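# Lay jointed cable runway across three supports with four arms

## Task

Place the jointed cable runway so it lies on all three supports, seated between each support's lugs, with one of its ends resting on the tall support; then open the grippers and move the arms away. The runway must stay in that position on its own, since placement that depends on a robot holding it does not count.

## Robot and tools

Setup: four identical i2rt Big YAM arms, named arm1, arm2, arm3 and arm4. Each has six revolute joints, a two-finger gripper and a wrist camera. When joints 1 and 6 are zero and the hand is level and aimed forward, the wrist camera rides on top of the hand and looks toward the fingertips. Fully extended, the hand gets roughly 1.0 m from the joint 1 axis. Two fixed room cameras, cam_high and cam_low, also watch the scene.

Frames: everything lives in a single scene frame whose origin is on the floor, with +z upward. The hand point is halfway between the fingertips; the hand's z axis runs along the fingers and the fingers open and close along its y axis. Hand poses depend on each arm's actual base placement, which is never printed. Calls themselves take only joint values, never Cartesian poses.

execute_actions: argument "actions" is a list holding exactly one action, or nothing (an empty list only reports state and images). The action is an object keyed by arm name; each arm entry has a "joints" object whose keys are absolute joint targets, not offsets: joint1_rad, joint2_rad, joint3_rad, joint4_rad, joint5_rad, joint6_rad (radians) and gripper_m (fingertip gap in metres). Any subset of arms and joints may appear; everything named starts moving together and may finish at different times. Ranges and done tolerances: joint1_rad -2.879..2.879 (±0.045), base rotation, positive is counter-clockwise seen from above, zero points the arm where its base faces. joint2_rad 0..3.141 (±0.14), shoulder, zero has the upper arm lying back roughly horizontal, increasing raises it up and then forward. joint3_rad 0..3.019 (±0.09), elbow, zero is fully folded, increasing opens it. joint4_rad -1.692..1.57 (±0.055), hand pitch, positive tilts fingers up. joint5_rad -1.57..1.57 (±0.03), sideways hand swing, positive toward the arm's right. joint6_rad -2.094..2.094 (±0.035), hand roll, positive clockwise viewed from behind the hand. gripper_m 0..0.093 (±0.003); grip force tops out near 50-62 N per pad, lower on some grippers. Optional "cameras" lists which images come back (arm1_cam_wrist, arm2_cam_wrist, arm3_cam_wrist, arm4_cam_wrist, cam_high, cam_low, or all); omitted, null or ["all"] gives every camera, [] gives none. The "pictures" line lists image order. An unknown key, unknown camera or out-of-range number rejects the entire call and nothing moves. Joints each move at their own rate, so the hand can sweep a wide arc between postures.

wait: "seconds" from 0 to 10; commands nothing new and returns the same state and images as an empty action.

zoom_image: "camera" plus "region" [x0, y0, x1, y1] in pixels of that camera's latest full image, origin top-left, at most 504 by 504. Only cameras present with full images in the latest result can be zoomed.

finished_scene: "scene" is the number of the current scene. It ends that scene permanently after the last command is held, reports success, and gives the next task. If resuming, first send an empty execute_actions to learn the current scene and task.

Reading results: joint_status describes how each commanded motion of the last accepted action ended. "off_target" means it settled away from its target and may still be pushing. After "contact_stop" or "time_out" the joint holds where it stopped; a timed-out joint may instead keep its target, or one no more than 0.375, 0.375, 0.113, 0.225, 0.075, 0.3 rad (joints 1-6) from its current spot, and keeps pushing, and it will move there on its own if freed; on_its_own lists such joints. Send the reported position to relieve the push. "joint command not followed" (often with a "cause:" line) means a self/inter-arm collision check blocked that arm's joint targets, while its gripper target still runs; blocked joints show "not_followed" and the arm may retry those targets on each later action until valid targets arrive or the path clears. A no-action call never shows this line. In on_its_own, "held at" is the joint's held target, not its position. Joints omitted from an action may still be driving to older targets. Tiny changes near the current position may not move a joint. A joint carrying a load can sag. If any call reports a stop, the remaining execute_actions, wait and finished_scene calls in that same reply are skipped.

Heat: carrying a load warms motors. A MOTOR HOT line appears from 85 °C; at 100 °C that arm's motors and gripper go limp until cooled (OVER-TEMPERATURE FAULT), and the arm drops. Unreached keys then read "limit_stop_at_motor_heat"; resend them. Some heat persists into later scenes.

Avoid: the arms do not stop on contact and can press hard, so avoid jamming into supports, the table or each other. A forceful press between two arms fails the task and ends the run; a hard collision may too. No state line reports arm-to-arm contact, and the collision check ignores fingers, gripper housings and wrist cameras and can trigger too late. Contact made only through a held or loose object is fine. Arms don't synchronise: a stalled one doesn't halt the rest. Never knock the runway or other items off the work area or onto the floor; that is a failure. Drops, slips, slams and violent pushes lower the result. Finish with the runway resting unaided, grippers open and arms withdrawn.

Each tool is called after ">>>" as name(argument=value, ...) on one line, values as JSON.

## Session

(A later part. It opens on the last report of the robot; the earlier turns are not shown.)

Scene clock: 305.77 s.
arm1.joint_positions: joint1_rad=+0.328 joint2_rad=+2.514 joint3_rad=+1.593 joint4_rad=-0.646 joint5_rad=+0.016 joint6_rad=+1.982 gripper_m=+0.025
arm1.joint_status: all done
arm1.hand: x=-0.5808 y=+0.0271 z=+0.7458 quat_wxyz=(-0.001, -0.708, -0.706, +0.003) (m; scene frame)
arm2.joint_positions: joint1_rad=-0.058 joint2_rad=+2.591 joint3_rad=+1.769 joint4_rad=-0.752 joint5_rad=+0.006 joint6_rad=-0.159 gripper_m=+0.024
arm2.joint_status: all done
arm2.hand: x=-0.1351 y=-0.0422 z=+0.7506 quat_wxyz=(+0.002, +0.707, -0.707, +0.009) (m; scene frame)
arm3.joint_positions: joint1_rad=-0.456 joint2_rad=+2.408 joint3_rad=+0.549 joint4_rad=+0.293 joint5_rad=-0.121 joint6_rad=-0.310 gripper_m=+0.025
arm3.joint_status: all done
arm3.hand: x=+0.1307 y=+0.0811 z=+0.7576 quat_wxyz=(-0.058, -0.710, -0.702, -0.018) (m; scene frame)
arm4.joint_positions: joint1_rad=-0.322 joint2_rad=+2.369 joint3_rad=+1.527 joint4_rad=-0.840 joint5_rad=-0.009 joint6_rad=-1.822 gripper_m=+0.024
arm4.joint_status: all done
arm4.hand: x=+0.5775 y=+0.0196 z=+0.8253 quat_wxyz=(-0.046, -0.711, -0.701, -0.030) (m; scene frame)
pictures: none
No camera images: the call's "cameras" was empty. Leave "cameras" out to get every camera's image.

>>> execute_actions(actions=[{"arm1":{"joints":{"gripper_m":0.08}},"arm2":{"joints":{"gripper_m":0.08}},"arm3":{"joints":{"gripper_m":0.08}},"arm4":{"joints":{"gripper_m":0.08}}}], cameras=["cam_low"])

>>> execute_actions(actions=[{"arm1":{"joints":{"joint2_rad":2.28,"joint3_rad":1.53,"joint4_rad":-0.82}},"arm2":{"joints":{"joint2_rad":2.33,"joint3_rad":1.65,"joint4_rad":-0.89}},"arm3":{"joints":{"joint2_rad":1.9,"joint3_rad":0.48,"joint4_rad":-0.15}},"arm4":{"joints":{"joint2_rad":2.13,"joint3_rad":1.47,"joint4_rad":-1.0}}}], cameras=["cam_low"])

>>> execute_actions(actions=[{"arm1":{"joints":{"joint2_rad":1.2,"joint3_rad":1.0}},"arm2":{"joints":{"joint1_rad":0.1,"joint2_rad":1.2,"joint3_rad":1.0}},"arm3":{"joints":{"joint2_rad":1.0,"joint3_rad":0.5,"joint4_rad":-0.8}},"arm4":{"joints":{"joint2_rad":1.2,"joint3_rad":1.0}}}])

>>> zoom_image(camera="cam_high", region=[320, 190, 570, 370])

Scene clock: 313.90 s.
arm1.joint_positions: joint1_rad=+0.328 joint2_rad=+2.514 joint3_rad=+1.593 joint4_rad=-0.645 joint5_rad=+0.003 joint6_rad=+1.982 gripper_m=+0.080
arm1.joint_status: all done
arm1.hand: x=-0.5816 y=+0.0292 z=+0.7458 quat_wxyz=(+0.005, -0.708, -0.706, +0.000) (m; scene frame)
arm2.joint_positions: joint1_rad=-0.042 joint2_rad=+2.591 joint3_rad=+1.769 joint4_rad=-0.751 joint5_rad=+0.002 joint6_rad=-0.156 gripper_m=+0.080
arm2.joint_status: all done
arm2.hand: x=-0.1456 y=-0.0404 z=+0.7505 quat_wxyz=(+0.003, +0.711, -0.703, +0.008) (m; scene frame)
arm3.joint_positions: joint1_rad=-0.456 joint2_rad=+2.408 joint3_rad=+0.549 joint4_rad=+0.293 joint5_rad=-0.121 joint6_rad=-0.308 gripper_m=+0.080
arm3.joint_status: all done
arm3.hand: x=+0.1307 y=+0.0811 z=+0.7576 quat_wxyz=(-0.058, -0.711, -0.701, -0.018) (m; scene frame)
arm4.joint_positions: joint1_rad=-0.322 joint2_rad=+2.369 joint3_rad=+1.527 joint4_rad=-0.840 joint5_rad=-0.002 joint6_rad=-1.822 gripper_m=+0.080
arm4.joint_status: all done
arm4.hand: x=+0.5777 y=+0.0208 z=+0.8255 quat_wxyz=(-0.044, -0.711, -0.701, -0.033) (m; scene frame)
pictures: cam_low
Images, in order (width x height): cam_low 896x504.

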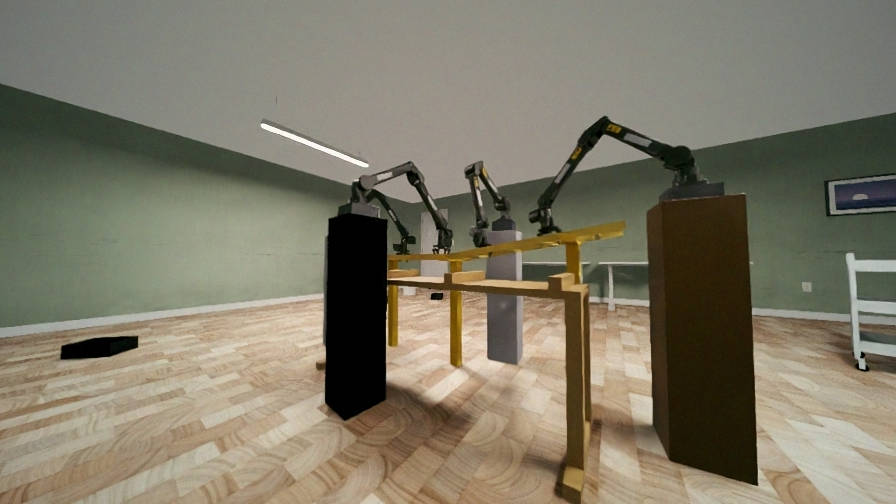

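Scene clock: 315.23 s.
arm1.joint_positions: joint1_rad=+0.327 joint2_rad=+2.268 joint3_rad=+1.530 joint4_rad=-0.811 joint5_rad=+0.003 joint6_rad=+1.982 gripper_m=+0.080
arm1.joint_status: all done
arm1.hand: x=-0.5758 y=+0.0293 z=+0.8719 quat_wxyz=(+0.002, -0.709, -0.706, -0.008) (m; scene frame)
arm2.joint_positions: joint1_rad=-0.042 joint2_rad=+2.303 joint3_rad=+1.637 joint4_rad=-0.881 joint5_rad=+0.002 joint6_rad=-0.156 gripper_m=+0.080
arm2.joint_status: all done
arm2.hand: x=-0.1475 y=-0.0465 z=+0.8909 quat_wxyz=(-0.008, +0.711, -0.703, +0.000) (m; scene frame)
arm3.joint_positions: joint1_rad=-0.456 joint2_rad=+1.903 joint3_rad=+0.481 joint4_rad=-0.138 joint5_rad=-0.121 joint6_rad=-0.308 gripper_m=+0.080
arm3.joint_status: all done
arm3.hand: x=+0.1228 y=+0.0565 z=+0.8792 quat_wxyz=(-0.059, -0.711, -0.701, -0.015) (m; scene frame)
arm4.joint_positions: joint1_rad=-0.322 joint2_rad=+2.113 joint3_rad=+1.462 joint4_rad=-0.985 joint5_rad=-0.001 joint6_rad=-1.823 gripper_m=+0.080
arm4.joint_status: all done
arm4.hand: x=+0.5815 y=+0.0179 z=+0.9515 quat_wxyz=(-0.024, -0.711, -0.702, -0.022) (m; scene frame)
pictures: cam_low
Images, in order (width x height): cam_low 896x504.

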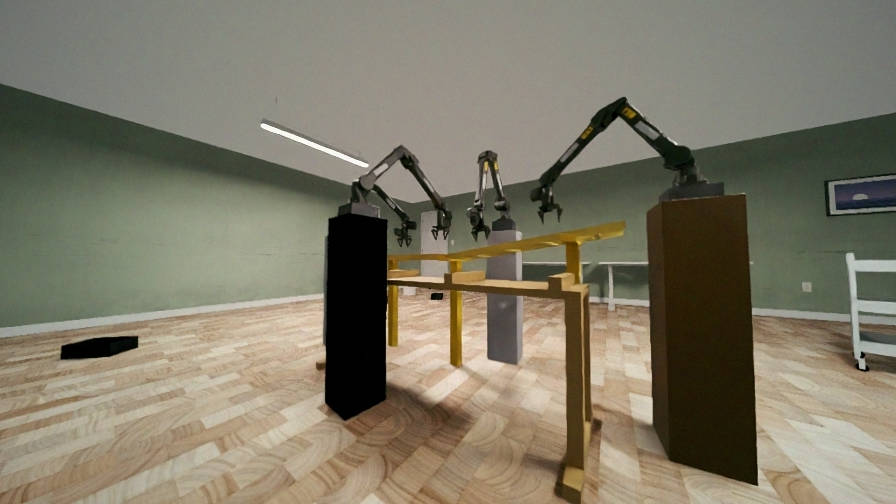

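Scene clock: 316.97 s.
arm1.joint_positions: joint1_rad=+0.327 joint2_rad=+1.196 joint3_rad=+1.009 joint4_rad=-0.816 joint5_rad=+0.003 joint6_rad=+1.982 gripper_m=+0.080
arm1.joint_status: all done
arm1.hand: x=-0.7100 y=-0.0331 z=+1.2282 quat_wxyz=(-0.098, -0.682, -0.677, -0.258) (m; scene frame)
arm2.joint_positions: joint1_rad=+0.105 joint2_rad=+1.200 joint3_rad=+1.009 joint4_rad=-0.884 joint5_rad=-0.001 joint6_rad=-0.154 gripper_m=+0.080
arm2.joint_status: all done
arm2.hand: x=-0.2421 y=-0.2274 z=+1.2268 quat_wxyz=(-0.184, +0.739, -0.630, -0.155) (m; scene frame)
arm3.joint_positions: joint1_rad=-0.456 joint2_rad=+1.002 joint3_rad=+0.481 joint4_rad=-0.788 joint5_rad=-0.121 joint6_rad=-0.308 gripper_m=+0.080
arm3.joint_status: all done
arm3.hand: x=+0.1242 y=+0.0588 z=+1.0949 quat_wxyz=(-0.115, -0.698, -0.700, +0.096) (m; scene frame)
arm4.joint_positions: joint1_rad=-0.322 joint2_rad=+1.186 joint3_rad=+1.002 joint4_rad=-0.990 joint5_rad=-0.001 joint6_rad=-1.823 gripper_m=+0.080
arm4.joint_status: all done
arm4.hand: x=+0.7257 y=-0.0252 z=+1.2187 quat_wxyz=(+0.175, -0.696, -0.690, +0.094) (m; scene frame)
pictures: arm1_cam_wrist, arm2_cam_wrist, arm3_cam_wrist, arm4_cam_wrist, cam_high, cam_low
Images, in order (width x height): arm1_cam_wrist 616x616, arm2_cam_wrist 616x616, arm3_cam_wrist 616x616, arm4_cam_wrist 616x616, cam_high 896x504, cam_low 896x504.

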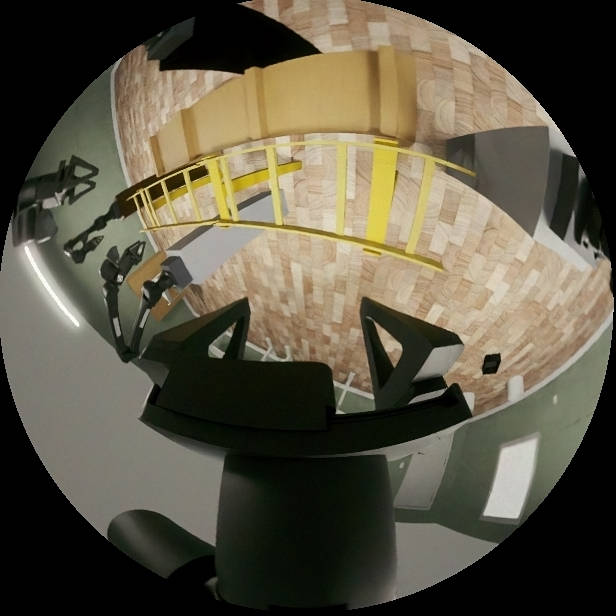

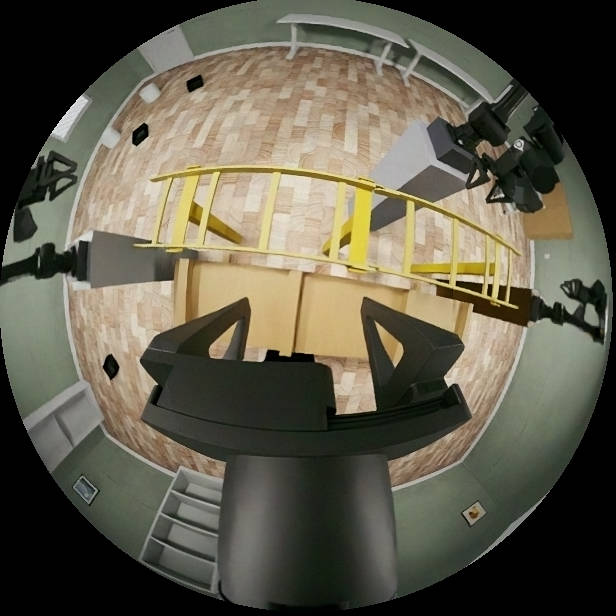

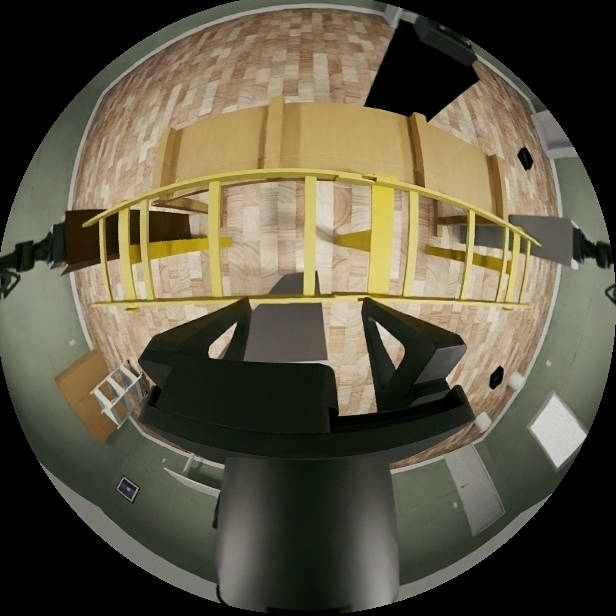

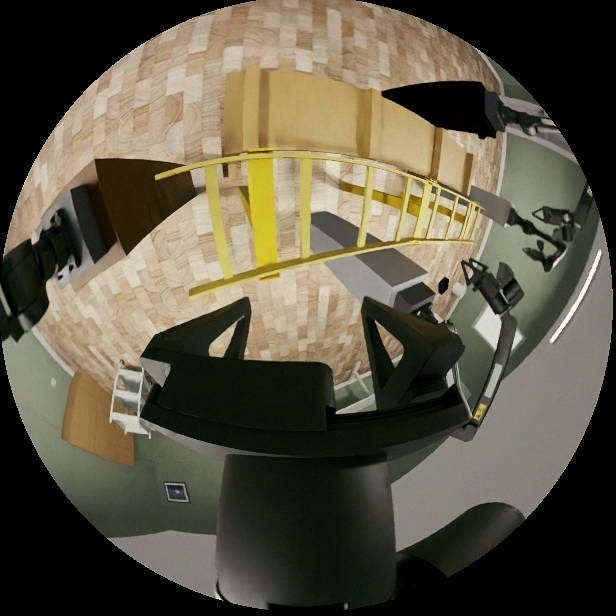

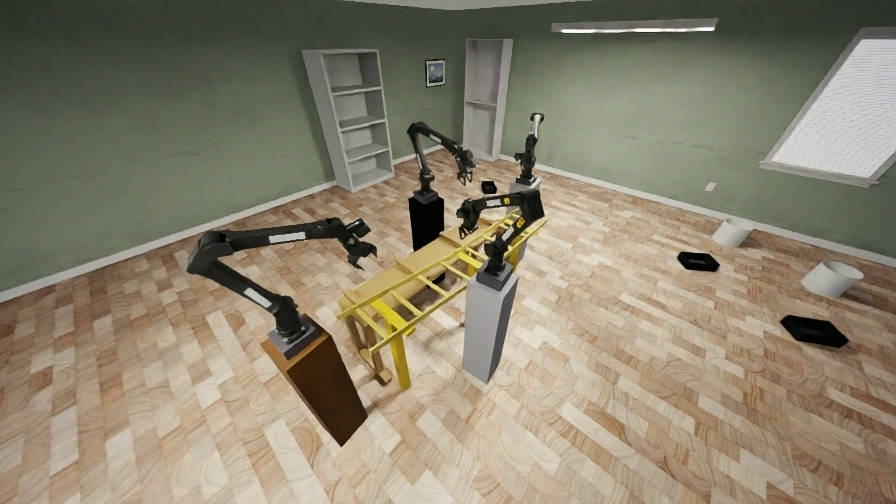

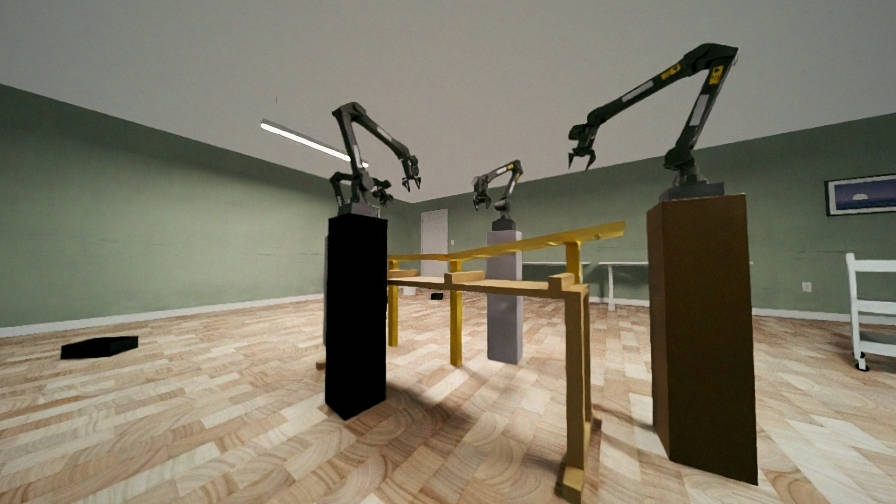

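Region (320, 190, 570, 370) of cam_high's 896x504 image, scaled by 2.016, with more detail than that image has; it fills the top 363 rows of this view, and the rest is white.

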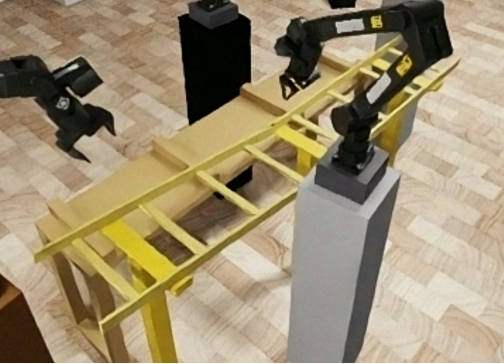

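>>> zoom_image(camera="arm3_cam_wrist", region=[330, 160, 450, 320])

>>> zoom_image(camera="arm4_cam_wrist", region=[200, 135, 340, 295])

>>> zoom_image(camera="arm1_cam_wrist", region=[320, 125, 460, 270])

Region (330, 160, 450, 320) of arm3_cam_wrist's 616x616 image, scaled by 3.150, with more detail than that image has; it fills the left 378 columns of this view, and the rest is white.

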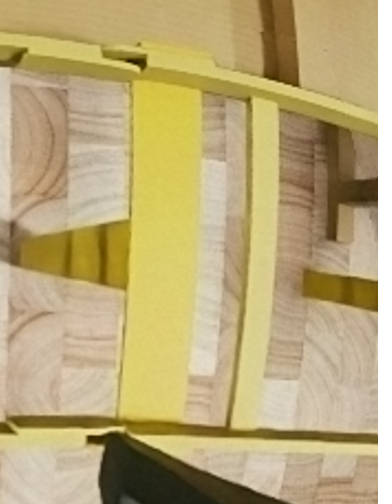

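Region (200, 135, 340, 295) of arm4_cam_wrist's 616x616 image, scaled by 3.150, with more detail than that image has; it fills the left 441 columns of this view, and the rest is white.

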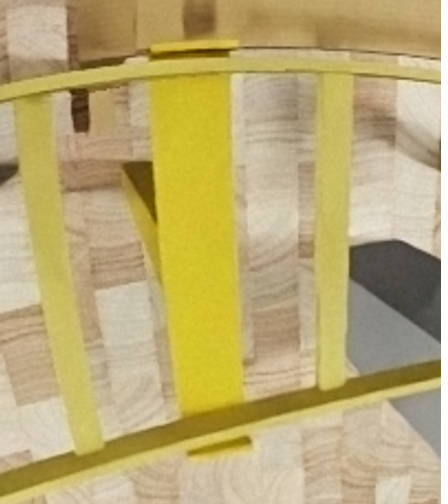

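Region (320, 125, 460, 270) of arm1_cam_wrist's 616x616 image, scaled by 3.476, with more detail than that image has; it fills the left 487 columns of this view, and the rest is white.

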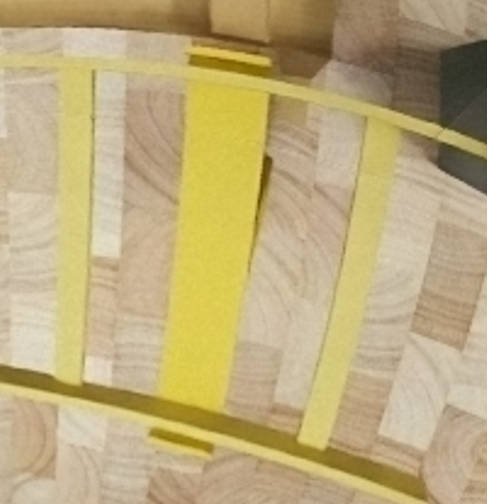

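>>> finished_scene(scene=1)

The scene is finished: the task was done.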